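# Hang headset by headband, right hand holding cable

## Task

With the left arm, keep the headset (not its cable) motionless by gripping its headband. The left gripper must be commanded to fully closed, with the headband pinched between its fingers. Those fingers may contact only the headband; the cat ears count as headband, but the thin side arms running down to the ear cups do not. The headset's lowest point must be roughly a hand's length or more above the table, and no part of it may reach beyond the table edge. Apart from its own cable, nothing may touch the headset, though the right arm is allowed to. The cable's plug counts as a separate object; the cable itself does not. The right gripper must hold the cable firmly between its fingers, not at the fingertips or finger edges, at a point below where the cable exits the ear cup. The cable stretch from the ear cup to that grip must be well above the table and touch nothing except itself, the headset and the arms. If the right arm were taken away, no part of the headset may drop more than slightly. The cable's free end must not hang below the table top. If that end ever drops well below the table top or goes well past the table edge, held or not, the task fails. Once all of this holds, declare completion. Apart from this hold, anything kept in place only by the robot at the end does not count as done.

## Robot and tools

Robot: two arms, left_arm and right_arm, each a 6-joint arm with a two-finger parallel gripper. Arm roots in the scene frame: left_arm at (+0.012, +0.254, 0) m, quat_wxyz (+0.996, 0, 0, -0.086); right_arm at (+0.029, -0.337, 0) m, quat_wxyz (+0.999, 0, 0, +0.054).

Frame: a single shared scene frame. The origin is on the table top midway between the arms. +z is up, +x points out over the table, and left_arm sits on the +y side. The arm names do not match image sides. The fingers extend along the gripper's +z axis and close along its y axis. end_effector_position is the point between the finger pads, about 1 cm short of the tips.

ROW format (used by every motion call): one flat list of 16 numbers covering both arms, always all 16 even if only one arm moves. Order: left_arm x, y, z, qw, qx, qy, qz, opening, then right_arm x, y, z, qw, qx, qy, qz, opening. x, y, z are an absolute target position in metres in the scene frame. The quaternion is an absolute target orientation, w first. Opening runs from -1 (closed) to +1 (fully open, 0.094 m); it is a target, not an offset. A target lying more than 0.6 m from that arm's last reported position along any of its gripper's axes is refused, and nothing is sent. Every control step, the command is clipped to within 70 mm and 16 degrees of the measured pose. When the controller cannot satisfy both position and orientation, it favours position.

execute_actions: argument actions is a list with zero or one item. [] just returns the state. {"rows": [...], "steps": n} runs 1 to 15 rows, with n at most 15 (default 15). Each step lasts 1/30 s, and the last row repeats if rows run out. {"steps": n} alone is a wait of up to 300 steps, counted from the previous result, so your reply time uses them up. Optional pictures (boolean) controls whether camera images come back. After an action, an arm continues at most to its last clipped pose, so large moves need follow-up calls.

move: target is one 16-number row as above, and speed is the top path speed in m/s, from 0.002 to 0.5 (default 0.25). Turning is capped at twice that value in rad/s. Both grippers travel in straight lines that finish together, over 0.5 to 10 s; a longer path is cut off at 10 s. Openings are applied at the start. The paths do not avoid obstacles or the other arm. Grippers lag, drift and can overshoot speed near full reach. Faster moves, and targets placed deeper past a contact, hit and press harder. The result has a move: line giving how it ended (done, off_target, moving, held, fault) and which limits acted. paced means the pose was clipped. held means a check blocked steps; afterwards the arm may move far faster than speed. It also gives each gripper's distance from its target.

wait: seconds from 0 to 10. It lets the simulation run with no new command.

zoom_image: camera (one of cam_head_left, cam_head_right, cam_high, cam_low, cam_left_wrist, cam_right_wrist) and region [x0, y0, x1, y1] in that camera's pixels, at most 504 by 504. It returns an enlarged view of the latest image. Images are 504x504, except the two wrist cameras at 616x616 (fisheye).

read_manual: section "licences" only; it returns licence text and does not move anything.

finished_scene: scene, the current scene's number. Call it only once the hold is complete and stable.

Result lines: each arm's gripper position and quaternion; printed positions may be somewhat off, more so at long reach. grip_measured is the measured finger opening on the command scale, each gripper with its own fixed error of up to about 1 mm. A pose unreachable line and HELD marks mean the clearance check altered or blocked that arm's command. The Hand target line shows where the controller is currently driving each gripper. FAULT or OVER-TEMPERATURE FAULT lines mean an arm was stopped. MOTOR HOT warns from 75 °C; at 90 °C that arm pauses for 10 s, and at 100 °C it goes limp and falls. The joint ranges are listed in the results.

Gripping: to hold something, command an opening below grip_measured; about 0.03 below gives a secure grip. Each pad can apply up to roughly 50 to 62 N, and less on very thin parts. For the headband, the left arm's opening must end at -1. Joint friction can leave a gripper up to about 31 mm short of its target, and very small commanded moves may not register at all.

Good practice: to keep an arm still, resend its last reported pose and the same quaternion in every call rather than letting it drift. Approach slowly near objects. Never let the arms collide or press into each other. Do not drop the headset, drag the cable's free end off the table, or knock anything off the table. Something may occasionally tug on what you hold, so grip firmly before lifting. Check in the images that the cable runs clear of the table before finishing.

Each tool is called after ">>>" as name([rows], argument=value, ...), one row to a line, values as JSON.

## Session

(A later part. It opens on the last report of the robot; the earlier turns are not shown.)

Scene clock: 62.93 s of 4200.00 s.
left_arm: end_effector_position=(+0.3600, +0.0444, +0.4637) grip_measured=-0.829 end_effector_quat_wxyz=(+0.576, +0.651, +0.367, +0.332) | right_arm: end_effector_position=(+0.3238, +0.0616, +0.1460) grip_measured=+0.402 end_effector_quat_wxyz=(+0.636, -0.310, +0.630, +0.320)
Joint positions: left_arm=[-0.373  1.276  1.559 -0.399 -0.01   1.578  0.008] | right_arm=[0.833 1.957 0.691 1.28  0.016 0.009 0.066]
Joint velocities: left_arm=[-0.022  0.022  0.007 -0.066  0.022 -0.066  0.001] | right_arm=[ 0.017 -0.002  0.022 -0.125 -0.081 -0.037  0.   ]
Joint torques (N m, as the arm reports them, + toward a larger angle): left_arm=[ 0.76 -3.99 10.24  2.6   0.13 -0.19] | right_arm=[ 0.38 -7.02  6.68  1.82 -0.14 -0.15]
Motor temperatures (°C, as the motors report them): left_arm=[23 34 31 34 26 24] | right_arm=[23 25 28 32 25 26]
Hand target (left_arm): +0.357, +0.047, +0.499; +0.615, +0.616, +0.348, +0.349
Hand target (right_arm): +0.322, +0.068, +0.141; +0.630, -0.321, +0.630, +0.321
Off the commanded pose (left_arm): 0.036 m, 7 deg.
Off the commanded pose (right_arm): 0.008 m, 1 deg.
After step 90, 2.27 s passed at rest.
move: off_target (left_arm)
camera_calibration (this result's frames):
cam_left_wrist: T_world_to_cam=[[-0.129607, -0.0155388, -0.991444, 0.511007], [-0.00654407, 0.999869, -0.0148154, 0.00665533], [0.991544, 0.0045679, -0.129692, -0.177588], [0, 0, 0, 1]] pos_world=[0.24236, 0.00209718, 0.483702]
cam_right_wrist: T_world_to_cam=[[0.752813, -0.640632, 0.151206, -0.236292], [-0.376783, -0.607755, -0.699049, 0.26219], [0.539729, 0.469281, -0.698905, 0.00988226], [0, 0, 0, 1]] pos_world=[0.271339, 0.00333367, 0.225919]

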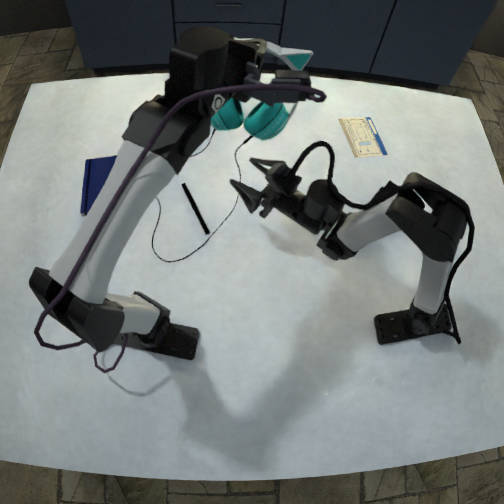

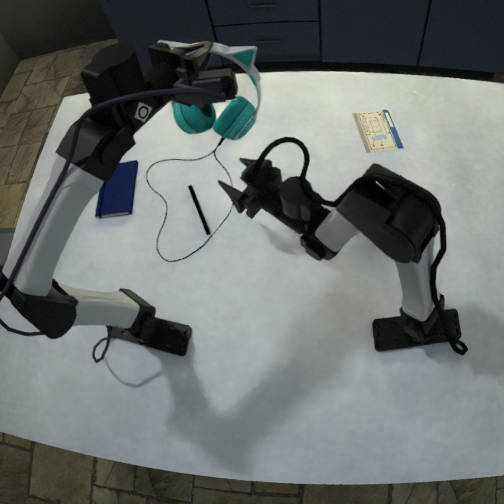

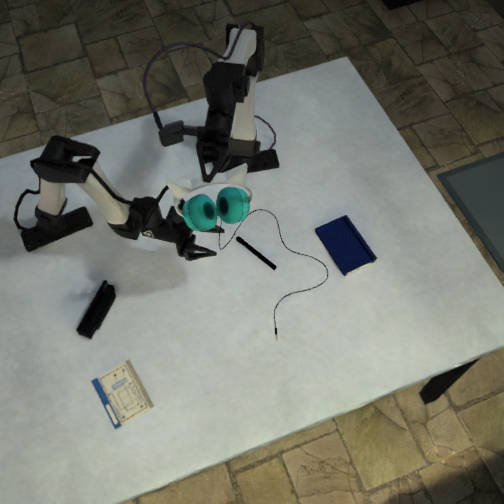

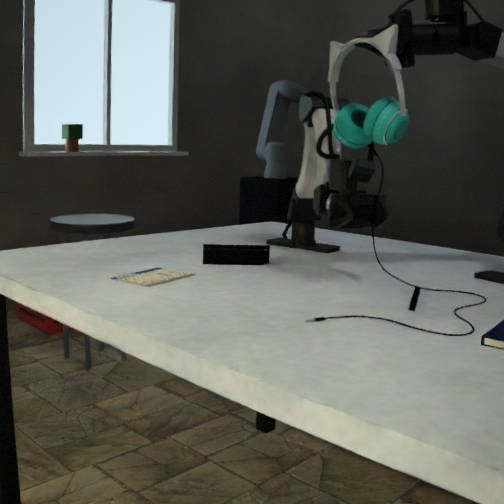

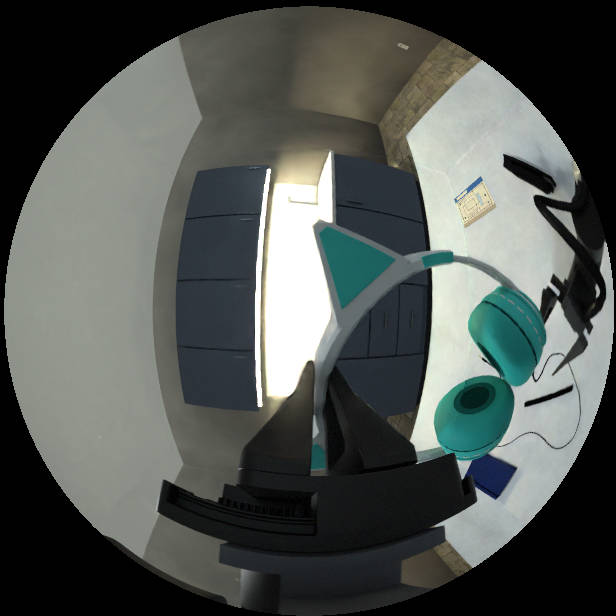

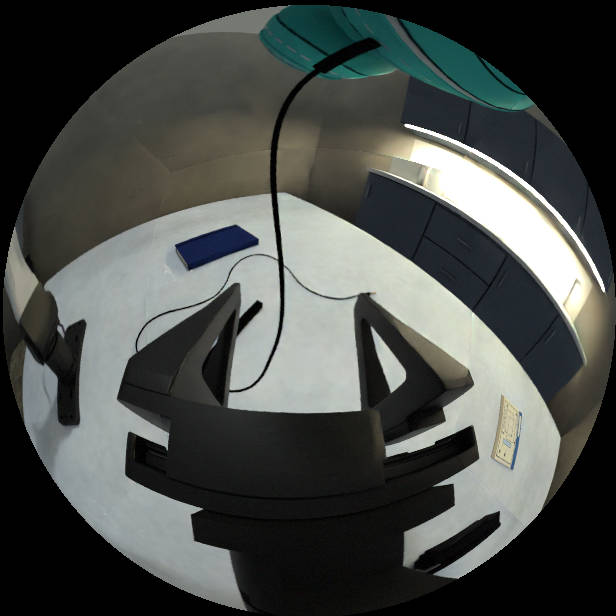

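>>> execute_actions([
  {"rows": [[0.36,0.045,0.5,0.6154,0.6154,0.3481,0.3481,-1.0,0.3231,0.0695,0.142,0.63,-0.321,0.63,0.321,0.4],[0.36,0.045,0.5,0.6154,0.6154,0.3481,0.3481,-1.0,0.3232,0.071,0.142,0.63,-0.321,0.63,0.321,0.4],[0.36,0.045,0.5,0.6154,0.6154,0.3481,0.3481,-1.0,0.3233,0.0725,0.142,0.63,-0.321,0.63,0.321,0.4],[0.36,0.045,0.5,0.6154,0.6154,0.3481,0.3481,-1.0,0.3234,0.074,0.142,0.63,-0.321,0.63,0.321,0.4],[0.36,0.045,0.5,0.6154,0.6154,0.3481,0.3481,-1.0,0.3235,0.0755,0.142,0.63,-0.321,0.63,0.321,0.35],[0.36,0.045,0.5,0.6154,0.6154,0.3481,0.3481,-1.0,0.3236,0.077,0.142,0.63,-0.321,0.63,0.321,0.3],[0.36,0.045,0.5,0.6154,0.6154,0.3481,0.3481,-1.0,0.3237,0.0785,0.142,0.63,-0.321,0.63,0.321,0.25],[0.36,0.045,0.5,0.6154,0.6154,0.3481,0.3481,-1.0,0.3238,0.08,0.142,0.63,-0.321,0.63,0.321,0.2],[0.36,0.045,0.5,0.6154,0.6154,0.3481,0.3481,-1.0,0.3239,0.081,0.142,0.63,-0.321,0.63,0.321,0.1],[0.36,0.045,0.5,0.6154,0.6154,0.3481,0.3481,-1.0,0.324,0.082,0.142,0.63,-0.321,0.63,0.321,0.0]], "steps": 15},
], pictures=false)

>>> execute_actions([
  {"steps": 15},
])

Scene clock: 66.43 s of 4200.00 s.
left_arm: end_effector_position=(+0.3600, +0.0444, +0.4637) grip_measured=-0.829 end_effector_quat_wxyz=(+0.576, +0.651, +0.367, +0.332) | right_arm: end_effector_position=(+0.3235, +0.0764, +0.1474) grip_measured=+0.002 end_effector_quat_wxyz=(+0.634, -0.315, +0.627, +0.326)
Joint positions: left_arm=[-0.373  1.276  1.559 -0.399 -0.01   1.578  0.008] | right_arm=[0.85  1.981 0.743 1.254 0.016 0.009 0.047]
Joint velocities: left_arm=[-0.012 -0.012 -0.002  0.007  0.022 -0.037 -0.001] | right_arm=[-0.017  0.002 -0.007 -0.051 -0.022  0.007  0.   ]
Joint torques (N m, as the arm reports them, + toward a larger angle): left_arm=[ 0.73 -3.96 10.24  2.61  0.13 -0.19] | right_arm=[ 0.5  -7.41  6.86  1.84  0.03 -0.16]
Motor temperatures (°C, as the motors report them): left_arm=[23 34 31 35 26 24] | right_arm=[23 26 29 32 25 26]
Hand target (left_arm): +0.357, +0.046, +0.499; +0.615, +0.616, +0.348, +0.349
Hand target (right_arm): +0.324, +0.082, +0.142; +0.630, -0.321, +0.630, +0.321
Off the commanded pose (left_arm): 0.036 m, 7 deg.
Off the commanded pose (right_arm): 0.008 m, 1 deg.
Steps of this call (steps 1 to 90: nothing new was sent; steps 91 to 105: all 15 steps of this action). Readings (end_effector_position):
91: left_arm (+0.3600, +0.0444, +0.4637) | right_arm (+0.3238, +0.0616, +0.1455)
92: left_arm (+0.3600, +0.0444, +0.4637) | right_arm (+0.3240, +0.0619, +0.1457)
94: left_arm (+0.3600, +0.0444, +0.4637) | right_arm (+0.3249, +0.0635, +0.1473)
98: left_arm (+0.3600, +0.0444, +0.4637) | right_arm (+0.3249, +0.0703, +0.1510)
105: the state above

Scene clock: 66.93 s of 4200.00 s.
left_arm: end_effector_position=(+0.3600, +0.0444, +0.4637) grip_measured=-0.829 end_effector_quat_wxyz=(+0.576, +0.651, +0.367, +0.332) | right_arm: end_effector_position=(+0.3236, +0.0765, +0.1469) grip_measured=+0.002 end_effector_quat_wxyz=(+0.633, -0.316, +0.627, +0.326)
Joint positions: left_arm=[-0.373  1.276  1.559 -0.399 -0.01   1.578  0.008] | right_arm=[0.85  1.981 0.744 1.251 0.016 0.009 0.047]
Joint velocities: left_arm=[-0.002 -0.012  0.012 -0.007  0.051  0.066 -0.001] | right_arm=[-0.032 -0.007 -0.007  0.051 -0.037 -0.007 -0.   ]
Joint torques (N m, as the arm reports them, + toward a larger angle): left_arm=[ 0.71 -3.96 10.26  2.62  0.13 -0.18] | right_arm=[ 0.57 -7.34  6.89  1.81  0.04 -0.18]
Motor temperatures (°C, as the motors report them): left_arm=[23 33 32 35 26 24] | right_arm=[23 26 29 32 25 26]
Hand target (left_arm): +0.357, +0.046, +0.499; +0.615, +0.616, +0.348, +0.349
Hand target (right_arm): +0.324, +0.082, +0.142; +0.630, -0.321, +0.630, +0.321
Off the commanded pose (left_arm): 0.036 m, 7 deg.
Off the commanded pose (right_arm): 0.007 m, 1 deg.
Steps of this call (steps 1 to 15: nothing new was sent). Readings (end_effector_position):
1: left_arm (+0.3600, +0.0444, +0.4637) | right_arm (+0.3235, +0.0764, +0.1471)
2: left_arm (+0.3600, +0.0444, +0.4637) | right_arm (+0.3236, +0.0764, +0.1472)
4: left_arm (+0.3600, +0.0444, +0.4637) | right_arm (+0.3236, +0.0764, +0.1470)
8: left_arm (+0.3600, +0.0444, +0.4637) | right_arm (+0.3236, +0.0765, +0.1470)
15: the state above
camera_calibration (this result's frames):
cam_left_wrist: T_world_to_cam=[[-0.129607, -0.0155388, -0.991444, 0.511007], [-0.00654407, 0.999869, -0.0148154, 0.00665533], [0.991544, 0.0045679, -0.129692, -0.177588], [0, 0, 0, 1]] pos_world=[0.24236, 0.00209718, 0.483702]
cam_right_wrist: T_world_to_cam=[[0.764038, -0.627183, 0.15129, -0.23144], [-0.366521, -0.614926, -0.698232, 0.268945], [0.530951, 0.478025, -0.699702, 0.00588216], [0, 0, 0, 1]] pos_world=[0.272279, 0.0174144, 0.226916]

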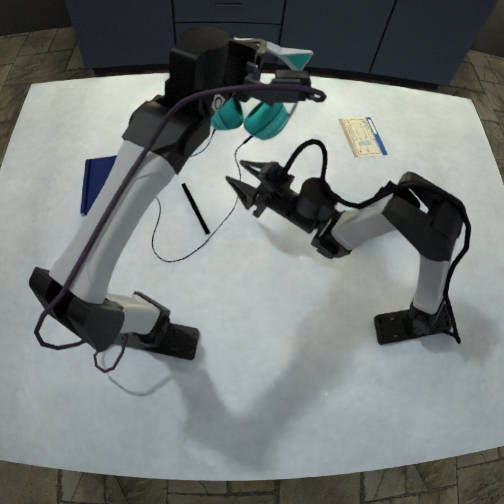

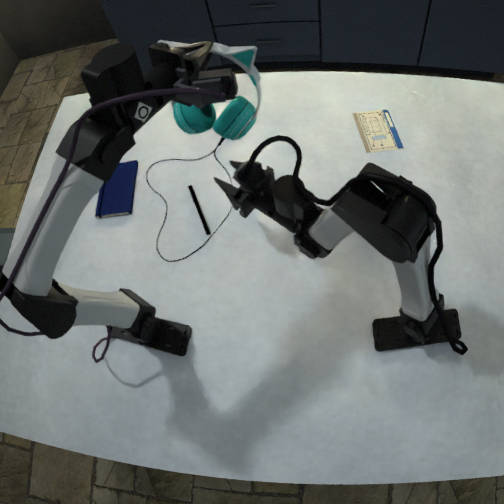

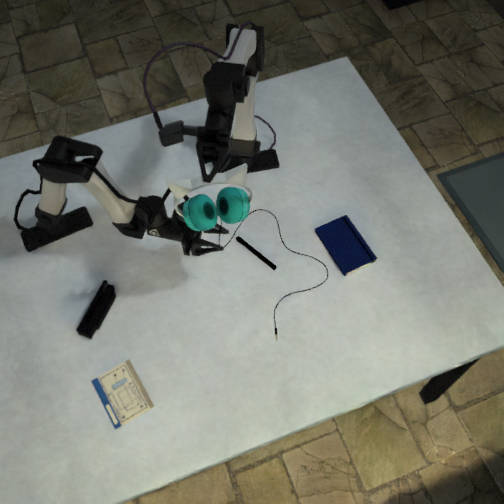

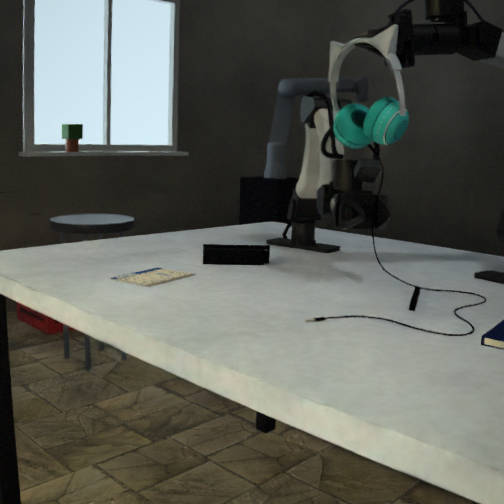

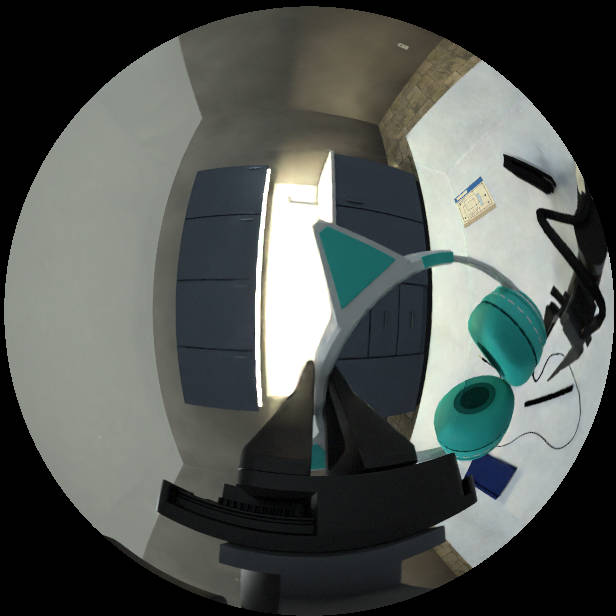

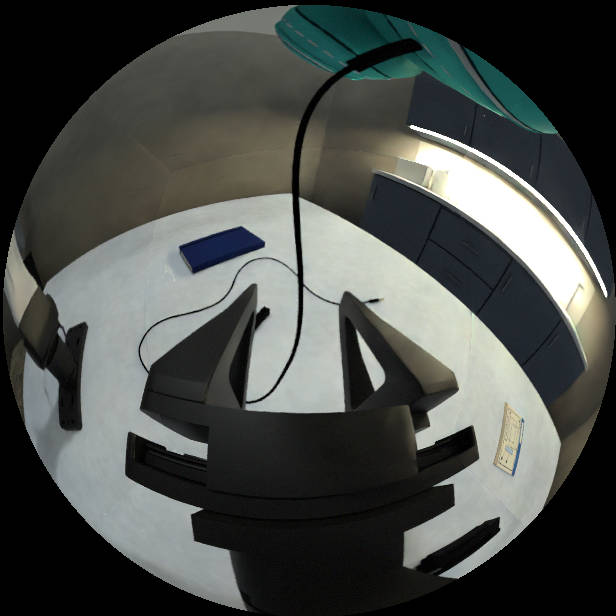

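>>> zoom_image(camera="cam_head_left", region=[210, 130, 290, 210])

>>> zoom_image(camera="cam_high", region=[170, 200, 250, 280])

>>> zoom_image(camera="cam_right_wrist", region=[210, 250, 410, 430])

Region (210, 130, 290, 210) of cam_head_left's 504x504 image, scaled by 6.300, with more detail than that image has.

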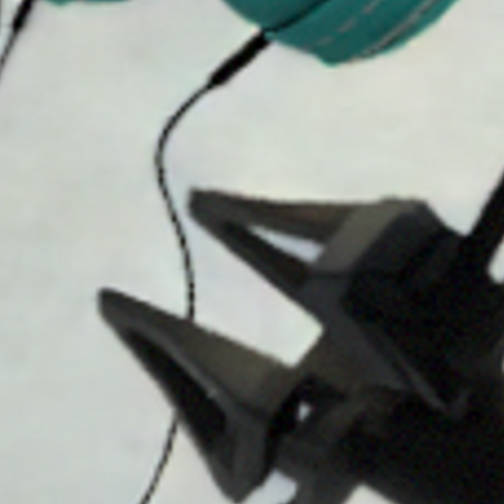

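Region (170, 200, 250, 280) of cam_high's 504x504 image, scaled by 6.300, with more detail than that image has.

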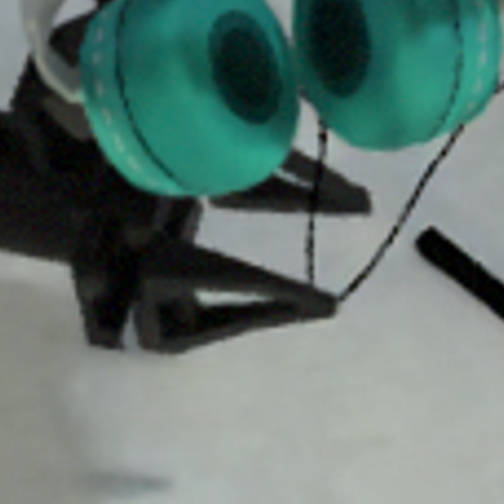

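Region (210, 250, 410, 430) of cam_right_wrist's 616x616 image, scaled by 2.520, with more detail than that image has; it fills the top 454 rows of this view, and the rest is white.

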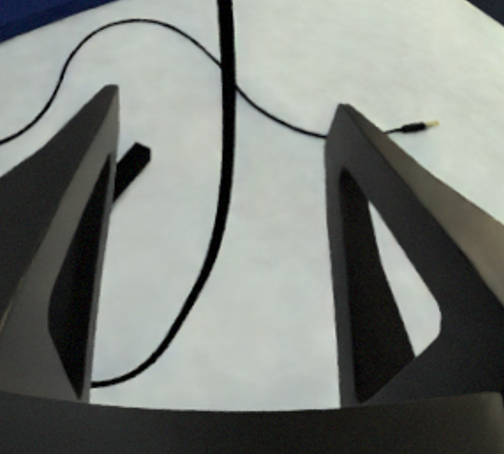

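>>> execute_actions([
  {"rows": [[0.36,0.045,0.5,0.6154,0.6154,0.3481,0.3481,-1.0,0.3234,0.0812,0.142,0.63,-0.321,0.63,0.321,-0.05],[0.36,0.045,0.5,0.6154,0.6154,0.3481,0.3481,-1.0,0.3228,0.0804,0.142,0.63,-0.321,0.63,0.321,-0.1],[0.36,0.045,0.5,0.6154,0.6154,0.3481,0.3481,-1.0,0.3222,0.0796,0.142,0.63,-0.321,0.63,0.321,-0.15],[0.36,0.045,0.5,0.6154,0.6154,0.3481,0.3481,-1.0,0.3216,0.0788,0.142,0.63,-0.321,0.63,0.321,-0.2],[0.36,0.045,0.5,0.6154,0.6154,0.3481,0.3481,-1.0,0.3211,0.078,0.142,0.63,-0.321,0.63,0.321,-0.25],[0.36,0.045,0.5,0.6154,0.6154,0.3481,0.3481,-1.0,0.3205,0.0771,0.142,0.63,-0.321,0.63,0.321,-0.3],[0.36,0.045,0.5,0.6154,0.6154,0.3481,0.3481,-1.0,0.3199,0.0763,0.142,0.63,-0.321,0.63,0.321,-0.35],[0.36,0.045,0.5,0.6154,0.6154,0.3481,0.3481,-1.0,0.3193,0.0755,0.142,0.63,-0.321,0.63,0.321,-0.4],[0.36,0.045,0.5,0.6154,0.6154,0.3481,0.3481,-1.0,0.3187,0.0747,0.142,0.63,-0.321,0.63,0.321,-0.45],[0.36,0.045,0.5,0.6154,0.6154,0.3481,0.3481,-1.0,0.3181,0.0739,0.142,0.63,-0.321,0.63,0.321,-0.5],[0.36,0.045,0.5,0.6154,0.6154,0.3481,0.3481,-1.0,0.3175,0.0731,0.142,0.63,-0.321,0.63,0.321,-0.55],[0.36,0.045,0.5,0.6154,0.6154,0.3481,0.3481,-1.0,0.317,0.0723,0.142,0.63,-0.321,0.63,0.321,-0.6]], "steps": 15},
], pictures=false)

>>> execute_actions([
  {"steps": 12},
])

Scene clock: 70.33 s of 4200.00 s.
left_arm: end_effector_position=(+0.3600, +0.0444, +0.4638) grip_measured=-0.829 end_effector_quat_wxyz=(+0.576, +0.651, +0.367, +0.332) | right_arm: end_effector_position=(+0.3215, +0.0735, +0.1402) grip_measured=-0.598 end_effector_quat_wxyz=(+0.628, -0.319, +0.633, +0.323)
Joint positions: left_arm=[-0.373  1.276  1.559 -0.399 -0.01   1.578  0.008] | right_arm=[0.85  1.981 0.726 1.251 0.016 0.009 0.019]
Joint velocities: left_arm=[ 0.007  0.027  0.007 -0.037 -0.007 -0.051 -0.001] | right_arm=[ 0.007 -0.037 -0.056 -0.051 -0.022 -0.051 -0.001]
Joint torques (N m, as the arm reports them, + toward a larger angle): left_arm=[ 0.74 -3.97 10.27  2.61  0.13 -0.19] | right_arm=[ 0.56 -9.22  4.24  2.02  0.03 -0.17]
Motor temperatures (°C, as the motors report them): left_arm=[23 33 32 36 26 24] | right_arm=[23 26 29 32 25 26]
Hand target (left_arm): +0.357, +0.046, +0.499; +0.615, +0.616, +0.348, +0.349
Hand target (right_arm): +0.317, +0.072, +0.142; +0.630, -0.321, +0.630, +0.321
Off the commanded pose (left_arm): 0.036 m, 7 deg.
Off the commanded pose (right_arm): 0.005 m, 1 deg.
Steps of this call (steps 1 to 87: nothing new was sent; steps 88 to 102: all 15 steps of this action). Readings (end_effector_position):
88: left_arm (+0.3600, +0.0444, +0.4637) | right_arm (+0.3236, +0.0765, +0.1469)
89: left_arm (+0.3600, +0.0444, +0.4637) | right_arm (+0.3236, +0.0765, +0.1469)
91: left_arm (+0.3600, +0.0444, +0.4637) | right_arm (+0.3236, +0.0765, +0.1469)
95: left_arm (+0.3600, +0.0444, +0.4638) | right_arm (+0.3236, +0.0765, +0.1469)
102: the state above

Scene clock: 70.73 s of 4200.00 s.
left_arm: end_effector_position=(+0.3600, +0.0444, +0.4638) grip_measured=-0.829 end_effector_quat_wxyz=(+0.576, +0.651, +0.367, +0.332) | right_arm: end_effector_position=(+0.3213, +0.0733, +0.1398) grip_measured=-0.598 end_effector_quat_wxyz=(+0.627, -0.319, +0.633, +0.323)
Joint positions: left_arm=[-0.373  1.276  1.559 -0.399 -0.01   1.578  0.008] | right_arm=[0.85  1.981 0.725 1.251 0.016 0.009 0.019]
Joint velocities: left_arm=[ 0.012 -0.002  0.022 -0.007  0.007 -0.051 -0.001] | right_arm=[ 0.002  0.007  0.002 -0.11   0.095 -0.037 -0.001]
Joint torques (N m, as the arm reports them, + toward a larger angle): left_arm=[ 0.7  -3.97 10.23  2.62  0.14 -0.18] | right_arm=[ 0.57 -9.16  4.03  2.01  0.04 -0.16]
Motor temperatures (°C, as the motors report them): left_arm=[23 33 32 36 26 24] | right_arm=[23 26 29 32 25 26]
Hand target (left_arm): +0.357, +0.046, +0.499; +0.615, +0.616, +0.348, +0.349
Hand target (right_arm): +0.317, +0.072, +0.142; +0.630, -0.321, +0.630, +0.321
Off the commanded pose (left_arm): 0.036 m, 7 deg.
Off the commanded pose (right_arm): 0.005 m, 1 deg.
Steps of this call (steps 1 to 12: nothing new was sent). Readings (end_effector_position):
1: left_arm (+0.3600, +0.0444, +0.4638) | right_arm (+0.3214, +0.0733, +0.1400)
2: left_arm (+0.3600, +0.0444, +0.4638) | right_arm (+0.3213, +0.0733, +0.1398)
4: left_arm (+0.3600, +0.0444, +0.4638) | right_arm (+0.3213, +0.0733, +0.1398)
8: left_arm (+0.3600, +0.0444, +0.4638) | right_arm (+0.3213, +0.0733, +0.1398)
12: the state above
camera_calibration (this result's frames):
cam_left_wrist: T_world_to_cam=[[-0.129284, -0.0157351, -0.991483, 0.511011], [-0.0065392, 0.999866, -0.0150155, 0.00675359], [0.991586, 0.00454225, -0.129369, -0.177749], [0, 0, 0, 1]] pos_world=[0.242363, 0.0020955, 0.483765]
cam_right_wrist: T_world_to_cam=[[0.765673, -0.62486, 0.152626, -0.231535], [-0.373963, -0.625495, -0.684768, 0.262428], [0.523351, 0.467232, -0.712599, 0.00870136], [0, 0, 0, 1]] pos_world=[0.270864, 0.015405, 0.221241]

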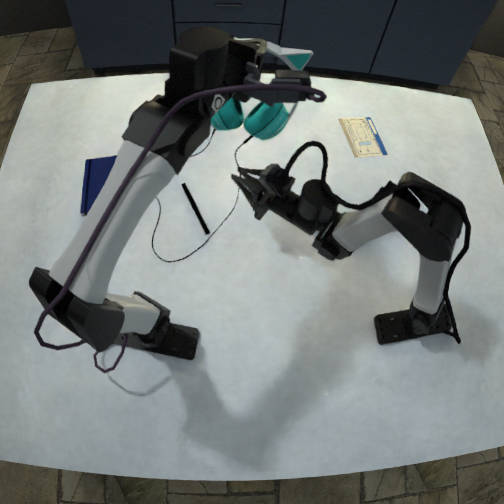

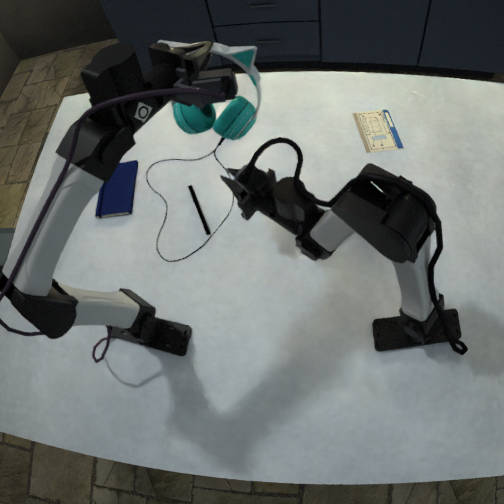

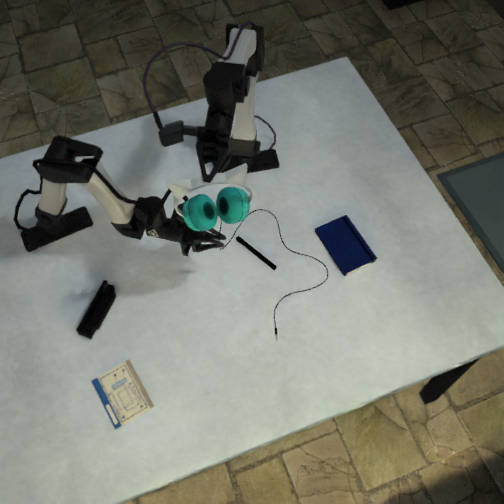

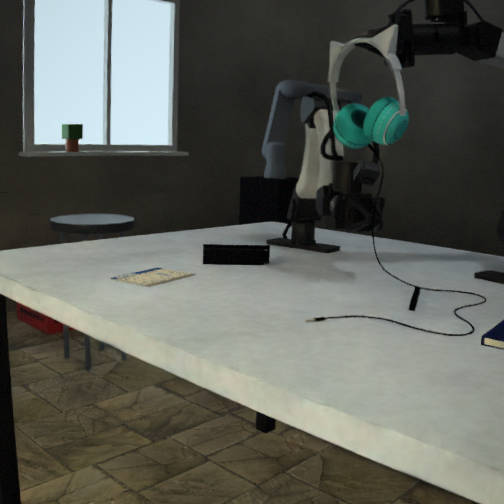

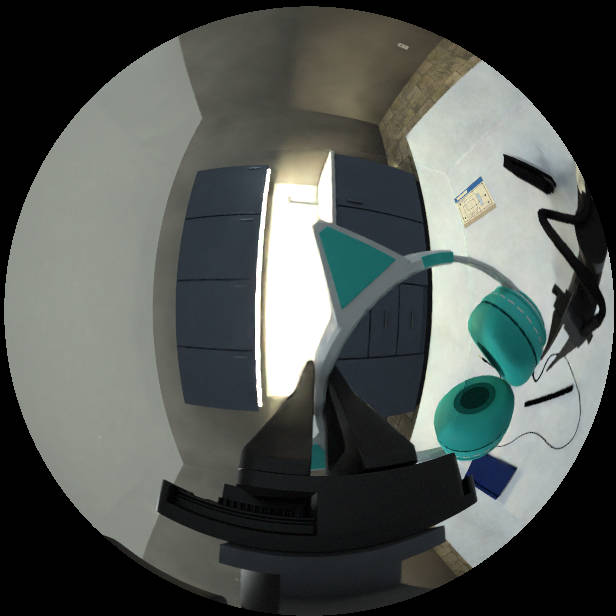

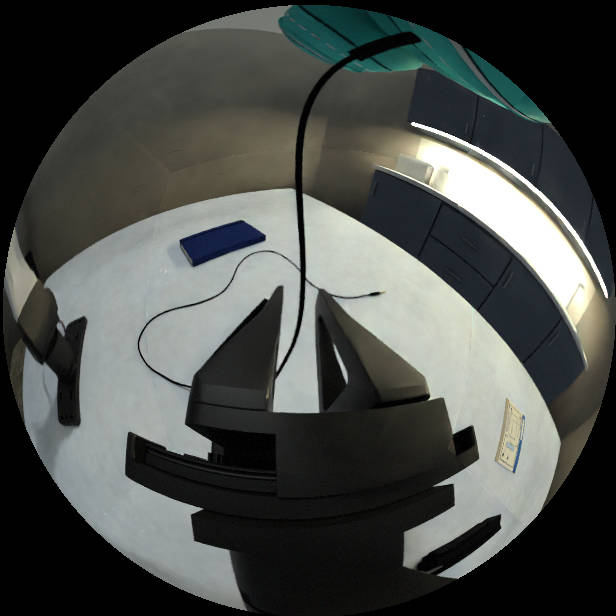

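>>> execute_actions([
  {"rows": [[0.36,0.045,0.5,0.6154,0.6154,0.3481,0.3481,-1.0,0.3213,0.0733,0.1398,0.627,-0.319,0.633,0.323,-0.65],[0.36,0.045,0.5,0.6154,0.6154,0.3481,0.3481,-1.0,0.3213,0.0733,0.1398,0.627,-0.319,0.633,0.323,-0.7],[0.36,0.045,0.5,0.6154,0.6154,0.3481,0.3481,-1.0,0.3213,0.0733,0.1398,0.627,-0.319,0.633,0.323,-0.75],[0.36,0.045,0.5,0.6154,0.6154,0.3481,0.3481,-1.0,0.3213,0.0733,0.1398,0.627,-0.319,0.633,0.323,-0.79],[0.36,0.045,0.5,0.6154,0.6154,0.3481,0.3481,-1.0,0.3213,0.0733,0.1398,0.627,-0.319,0.633,0.323,-0.83],[0.36,0.045,0.5,0.6154,0.6154,0.3481,0.3481,-1.0,0.3213,0.0733,0.1398,0.627,-0.319,0.633,0.323,-0.86],[0.36,0.045,0.5,0.6154,0.6154,0.3481,0.3481,-1.0,0.3213,0.0733,0.1398,0.627,-0.319,0.633,0.323,-0.89],[0.36,0.045,0.5,0.6154,0.6154,0.3481,0.3481,-1.0,0.3213,0.0733,0.1398,0.627,-0.319,0.633,0.323,-0.91],[0.36,0.045,0.5,0.6154,0.6154,0.3481,0.3481,-1.0,0.3213,0.0733,0.1398,0.627,-0.319,0.633,0.323,-0.93],[0.36,0.045,0.5,0.6154,0.6154,0.3481,0.3481,-1.0,0.3213,0.0733,0.1398,0.627,-0.319,0.633,0.323,-0.95],[0.36,0.045,0.5,0.6154,0.6154,0.3481,0.3481,-1.0,0.3213,0.0733,0.1398,0.627,-0.319,0.633,0.323,-0.97],[0.36,0.045,0.5,0.6154,0.6154,0.3481,0.3481,-1.0,0.3213,0.0733,0.1398,0.627,-0.319,0.633,0.323,-1.0]], "steps": 15},
], pictures=false)

>>> execute_actions([
  {"steps": 15},
])

>>> zoom_image(camera="cam_head_left", region=[210, 130, 290, 210])

>>> zoom_image(camera="cam_high", region=[170, 200, 250, 280])

>>> zoom_image(camera="cam_right_wrist", region=[210, 230, 410, 430])

Scene clock: 73.93 s of 4200.00 s.
left_arm: end_effector_position=(+0.3600, +0.0444, +0.4638) grip_measured=-0.829 end_effector_quat_wxyz=(+0.576, +0.651, +0.367, +0.332) | right_arm: end_effector_position=(+0.3213, +0.0733, +0.1398) grip_measured=-0.981 end_effector_quat_wxyz=(+0.627, -0.319, +0.633, +0.323)
Joint positions: left_arm=[-0.373  1.276  1.559 -0.399 -0.01   1.578  0.008] | right_arm=[0.85  1.981 0.725 1.251 0.016 0.009 0.001]
Joint velocities: left_arm=[ 0.002 -0.012 -0.017  0.022  0.007  0.022 -0.   ] | right_arm=[-0.007  0.017 -0.012  0.066  0.051 -0.051  0.001]
Joint torques (N m, as the arm reports them, + toward a larger angle): left_arm=[ 0.74 -3.97 10.24  2.61  0.13 -0.19] | right_arm=[-0.11 -8.37  5.24  1.95 -0.04 -0.06]
Motor temperatures (°C, as the motors report them): left_arm=[23 32 32 37 26 24] | right_arm=[23 27 28 32 25 26]
Hand target (left_arm): +0.357, +0.046, +0.499; +0.615, +0.616, +0.348, +0.349
Hand target (right_arm): +0.321, +0.073, +0.140; +0.627, -0.319, +0.633, +0.323
Off the commanded pose (left_arm): 0.036 m, 7 deg.
Off the commanded pose (right_arm): 0.000 m, 0 deg.
Steps of this call (steps 1 to 81: nothing new was sent; steps 82 to 96: all 15 steps of this action). Readings (end_effector_position):
82: left_arm (+0.3600, +0.0444, +0.4638) | right_arm (+0.3213, +0.0733, +0.1398)
83: left_arm (+0.3600, +0.0444, +0.4638) | right_arm (+0.3213, +0.0733, +0.1398)
85: left_arm (+0.3600, +0.0444, +0.4638) | right_arm (+0.3213, +0.0733, +0.1398)
89: left_arm (+0.3600, +0.0444, +0.4638) | right_arm (+0.3213, +0.0733, +0.1398)
96: the state above

Scene clock: 74.43 s of 4200.00 s.
left_arm: end_effector_position=(+0.3600, +0.0444, +0.4638) grip_measured=-0.829 end_effector_quat_wxyz=(+0.576, +0.651, +0.367, +0.332) | right_arm: end_effector_position=(+0.3213, +0.0733, +0.1398) grip_measured=-0.981 end_effector_quat_wxyz=(+0.627, -0.319, +0.633, +0.323)
Joint positions: left_arm=[-0.373  1.276  1.559 -0.399 -0.01   1.578  0.008] | right_arm=[0.85  1.981 0.725 1.251 0.016 0.009 0.001]
Joint velocities: left_arm=[ 0.007 -0.012  0.007  0.007 -0.007  0.022  0.001] | right_arm=[-0.007 -0.012 -0.012  0.051  0.022  0.066 -0.   ]
Joint torques (N m, as the arm reports them, + toward a larger angle): left_arm=[ 0.74 -3.96 10.27  2.61  0.14 -0.19] | right_arm=[-0.18 -8.39  5.17  1.96 -0.04 -0.07]
Motor temperatures (°C, as the motors report them): left_arm=[23 32 32 37 26 24] | right_arm=[23 28 28 32 25 26]
Hand target (left_arm): +0.357, +0.046, +0.499; +0.615, +0.616, +0.348, +0.349
Hand target (right_arm): +0.321, +0.073, +0.140; +0.627, -0.319, +0.633, +0.323
Off the commanded pose (left_arm): 0.036 m, 7 deg.
Off the commanded pose (right_arm): 0.000 m, 0 deg.
Steps of this call (steps 1 to 15: nothing new was sent). Readings (end_effector_position):
1: left_arm (+0.3600, +0.0444, +0.4638) | right_arm (+0.3213, +0.0733, +0.1398)
2: left_arm (+0.3600, +0.0444, +0.4638) | right_arm (+0.3213, +0.0733, +0.1398)
4: left_arm (+0.3600, +0.0444, +0.4638) | right_arm (+0.3213, +0.0733, +0.1398)
8: left_arm (+0.3600, +0.0444, +0.4638) | right_arm (+0.3213, +0.0733, +0.1398)
15: the state above
camera_calibration (this result's frames):
cam_left_wrist: T_world_to_cam=[[-0.129284, -0.0157351, -0.991483, 0.511011], [-0.0065392, 0.999866, -0.0150155, 0.00675359], [0.991586, 0.00454225, -0.129369, -0.177749], [0, 0, 0, 1]] pos_world=[0.242363, 0.0020955, 0.483765]
cam_right_wrist: T_world_to_cam=[[0.765673, -0.62486, 0.152626, -0.231535], [-0.373963, -0.625495, -0.684768, 0.262428], [0.523351, 0.467232, -0.712599, 0.00870136], [0, 0, 0, 1]] pos_world=[0.270864, 0.015405, 0.221241]

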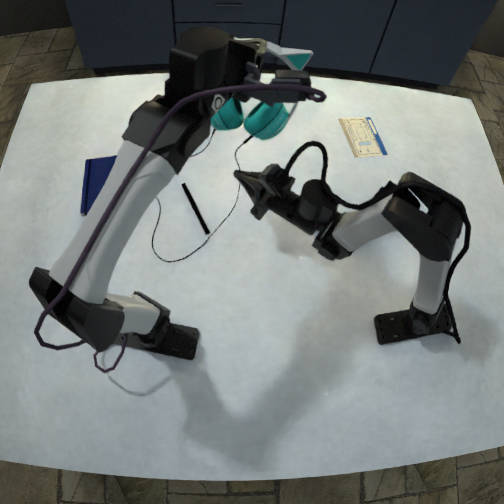

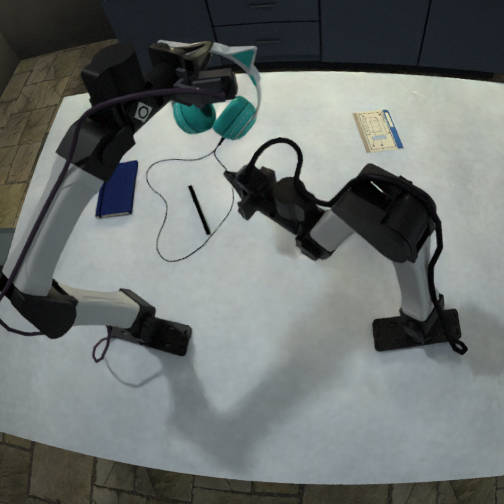

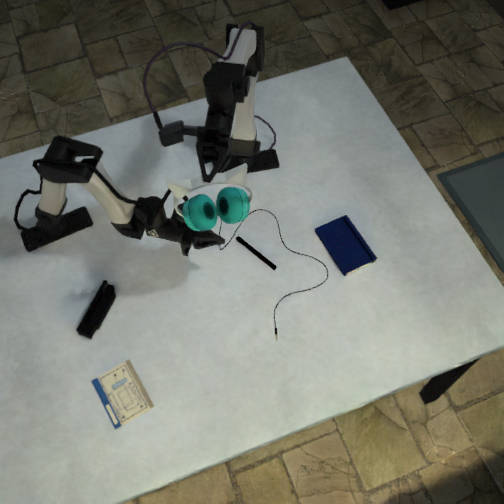

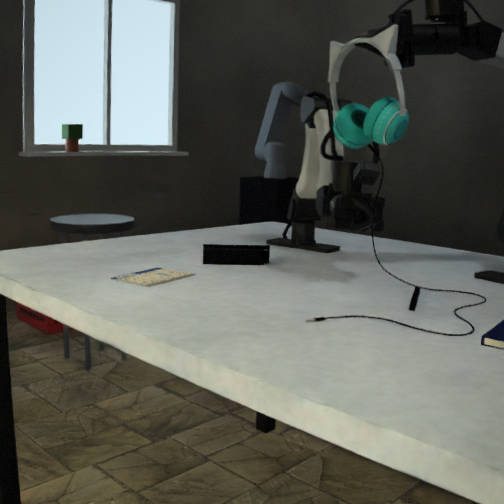

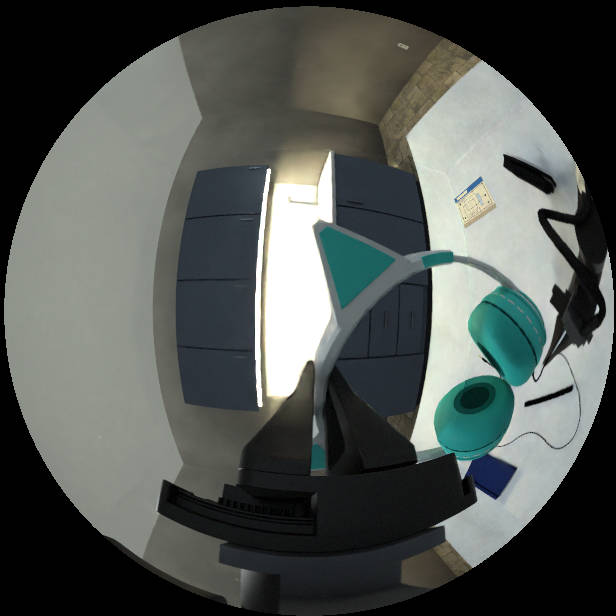

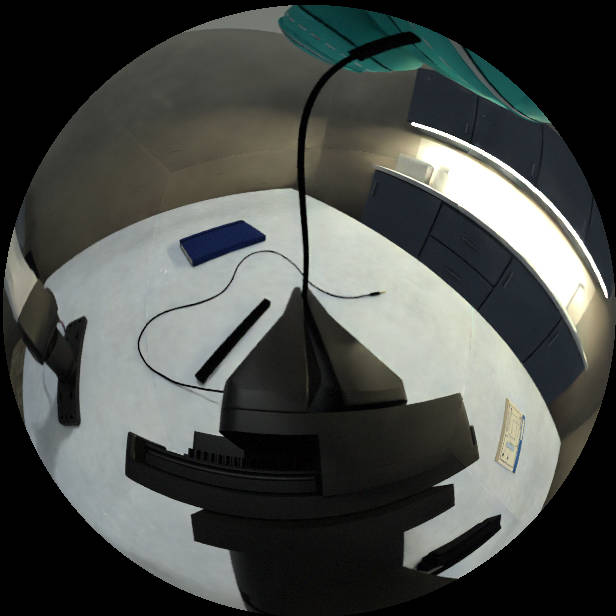

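Region (210, 130, 290, 210) of cam_head_left's 504x504 image, scaled by 6.300, with more detail than that image has.

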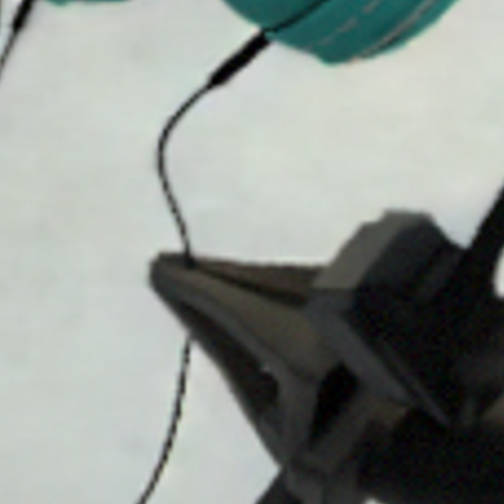

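Region (170, 200, 250, 280) of cam_high's 504x504 image, scaled by 6.300, with more detail than that image has.

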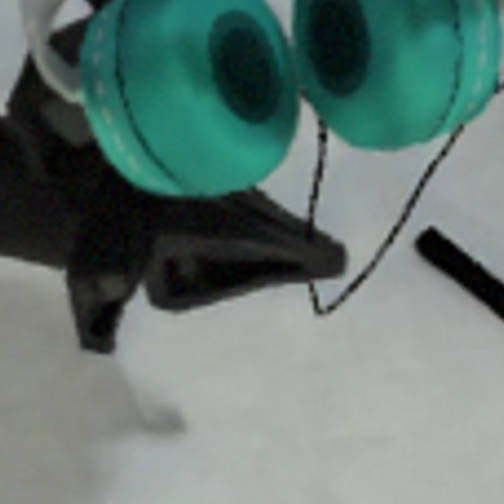

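Region (210, 230, 410, 430) of cam_right_wrist's 616x616 image, scaled by 2.520, with more detail than that image has.

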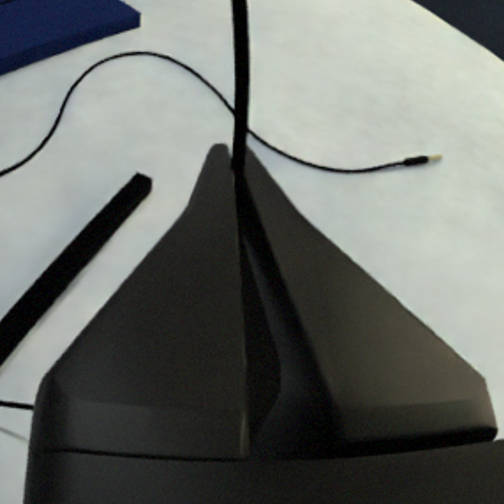

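>>> zoom_image(camera="cam_low", region=[310, 0, 470, 160])

>>> zoom_image(camera="cam_high", region=[150, 110, 280, 240])

>>> zoom_image(camera="cam_low", region=[310, 120, 430, 260])

Region (310, 0, 470, 160) of cam_low's 504x504 image, scaled by 3.150, with more detail than that image has.

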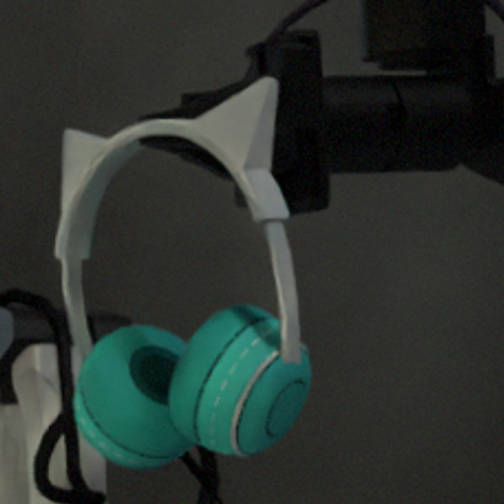

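Region (150, 110, 280, 240) of cam_high's 504x504 image, scaled by 3.877, with more detail than that image has.

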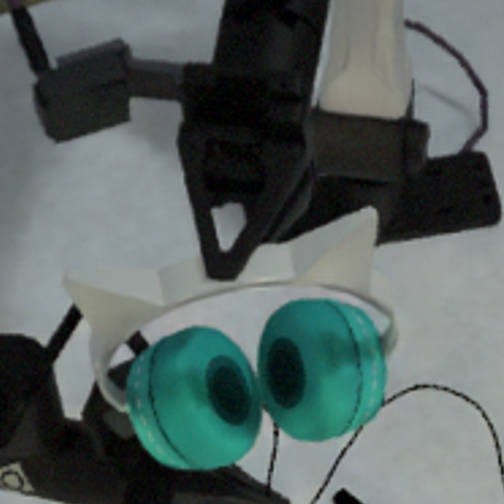

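Region (310, 120, 430, 260) of cam_low's 504x504 image, scaled by 3.600, with more detail than that image has; it fills the left 432 columns of this view, and the rest is white.

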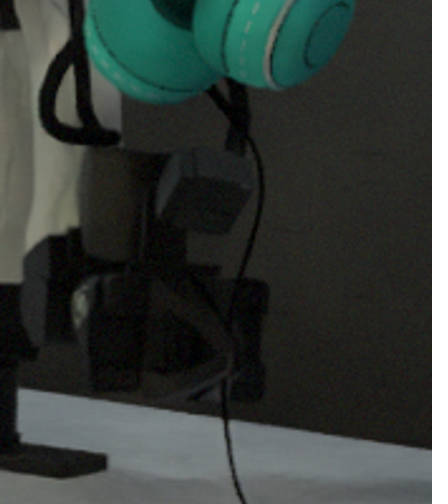

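>>> finished_scene(scene=1)

The scene is finished: the task was done.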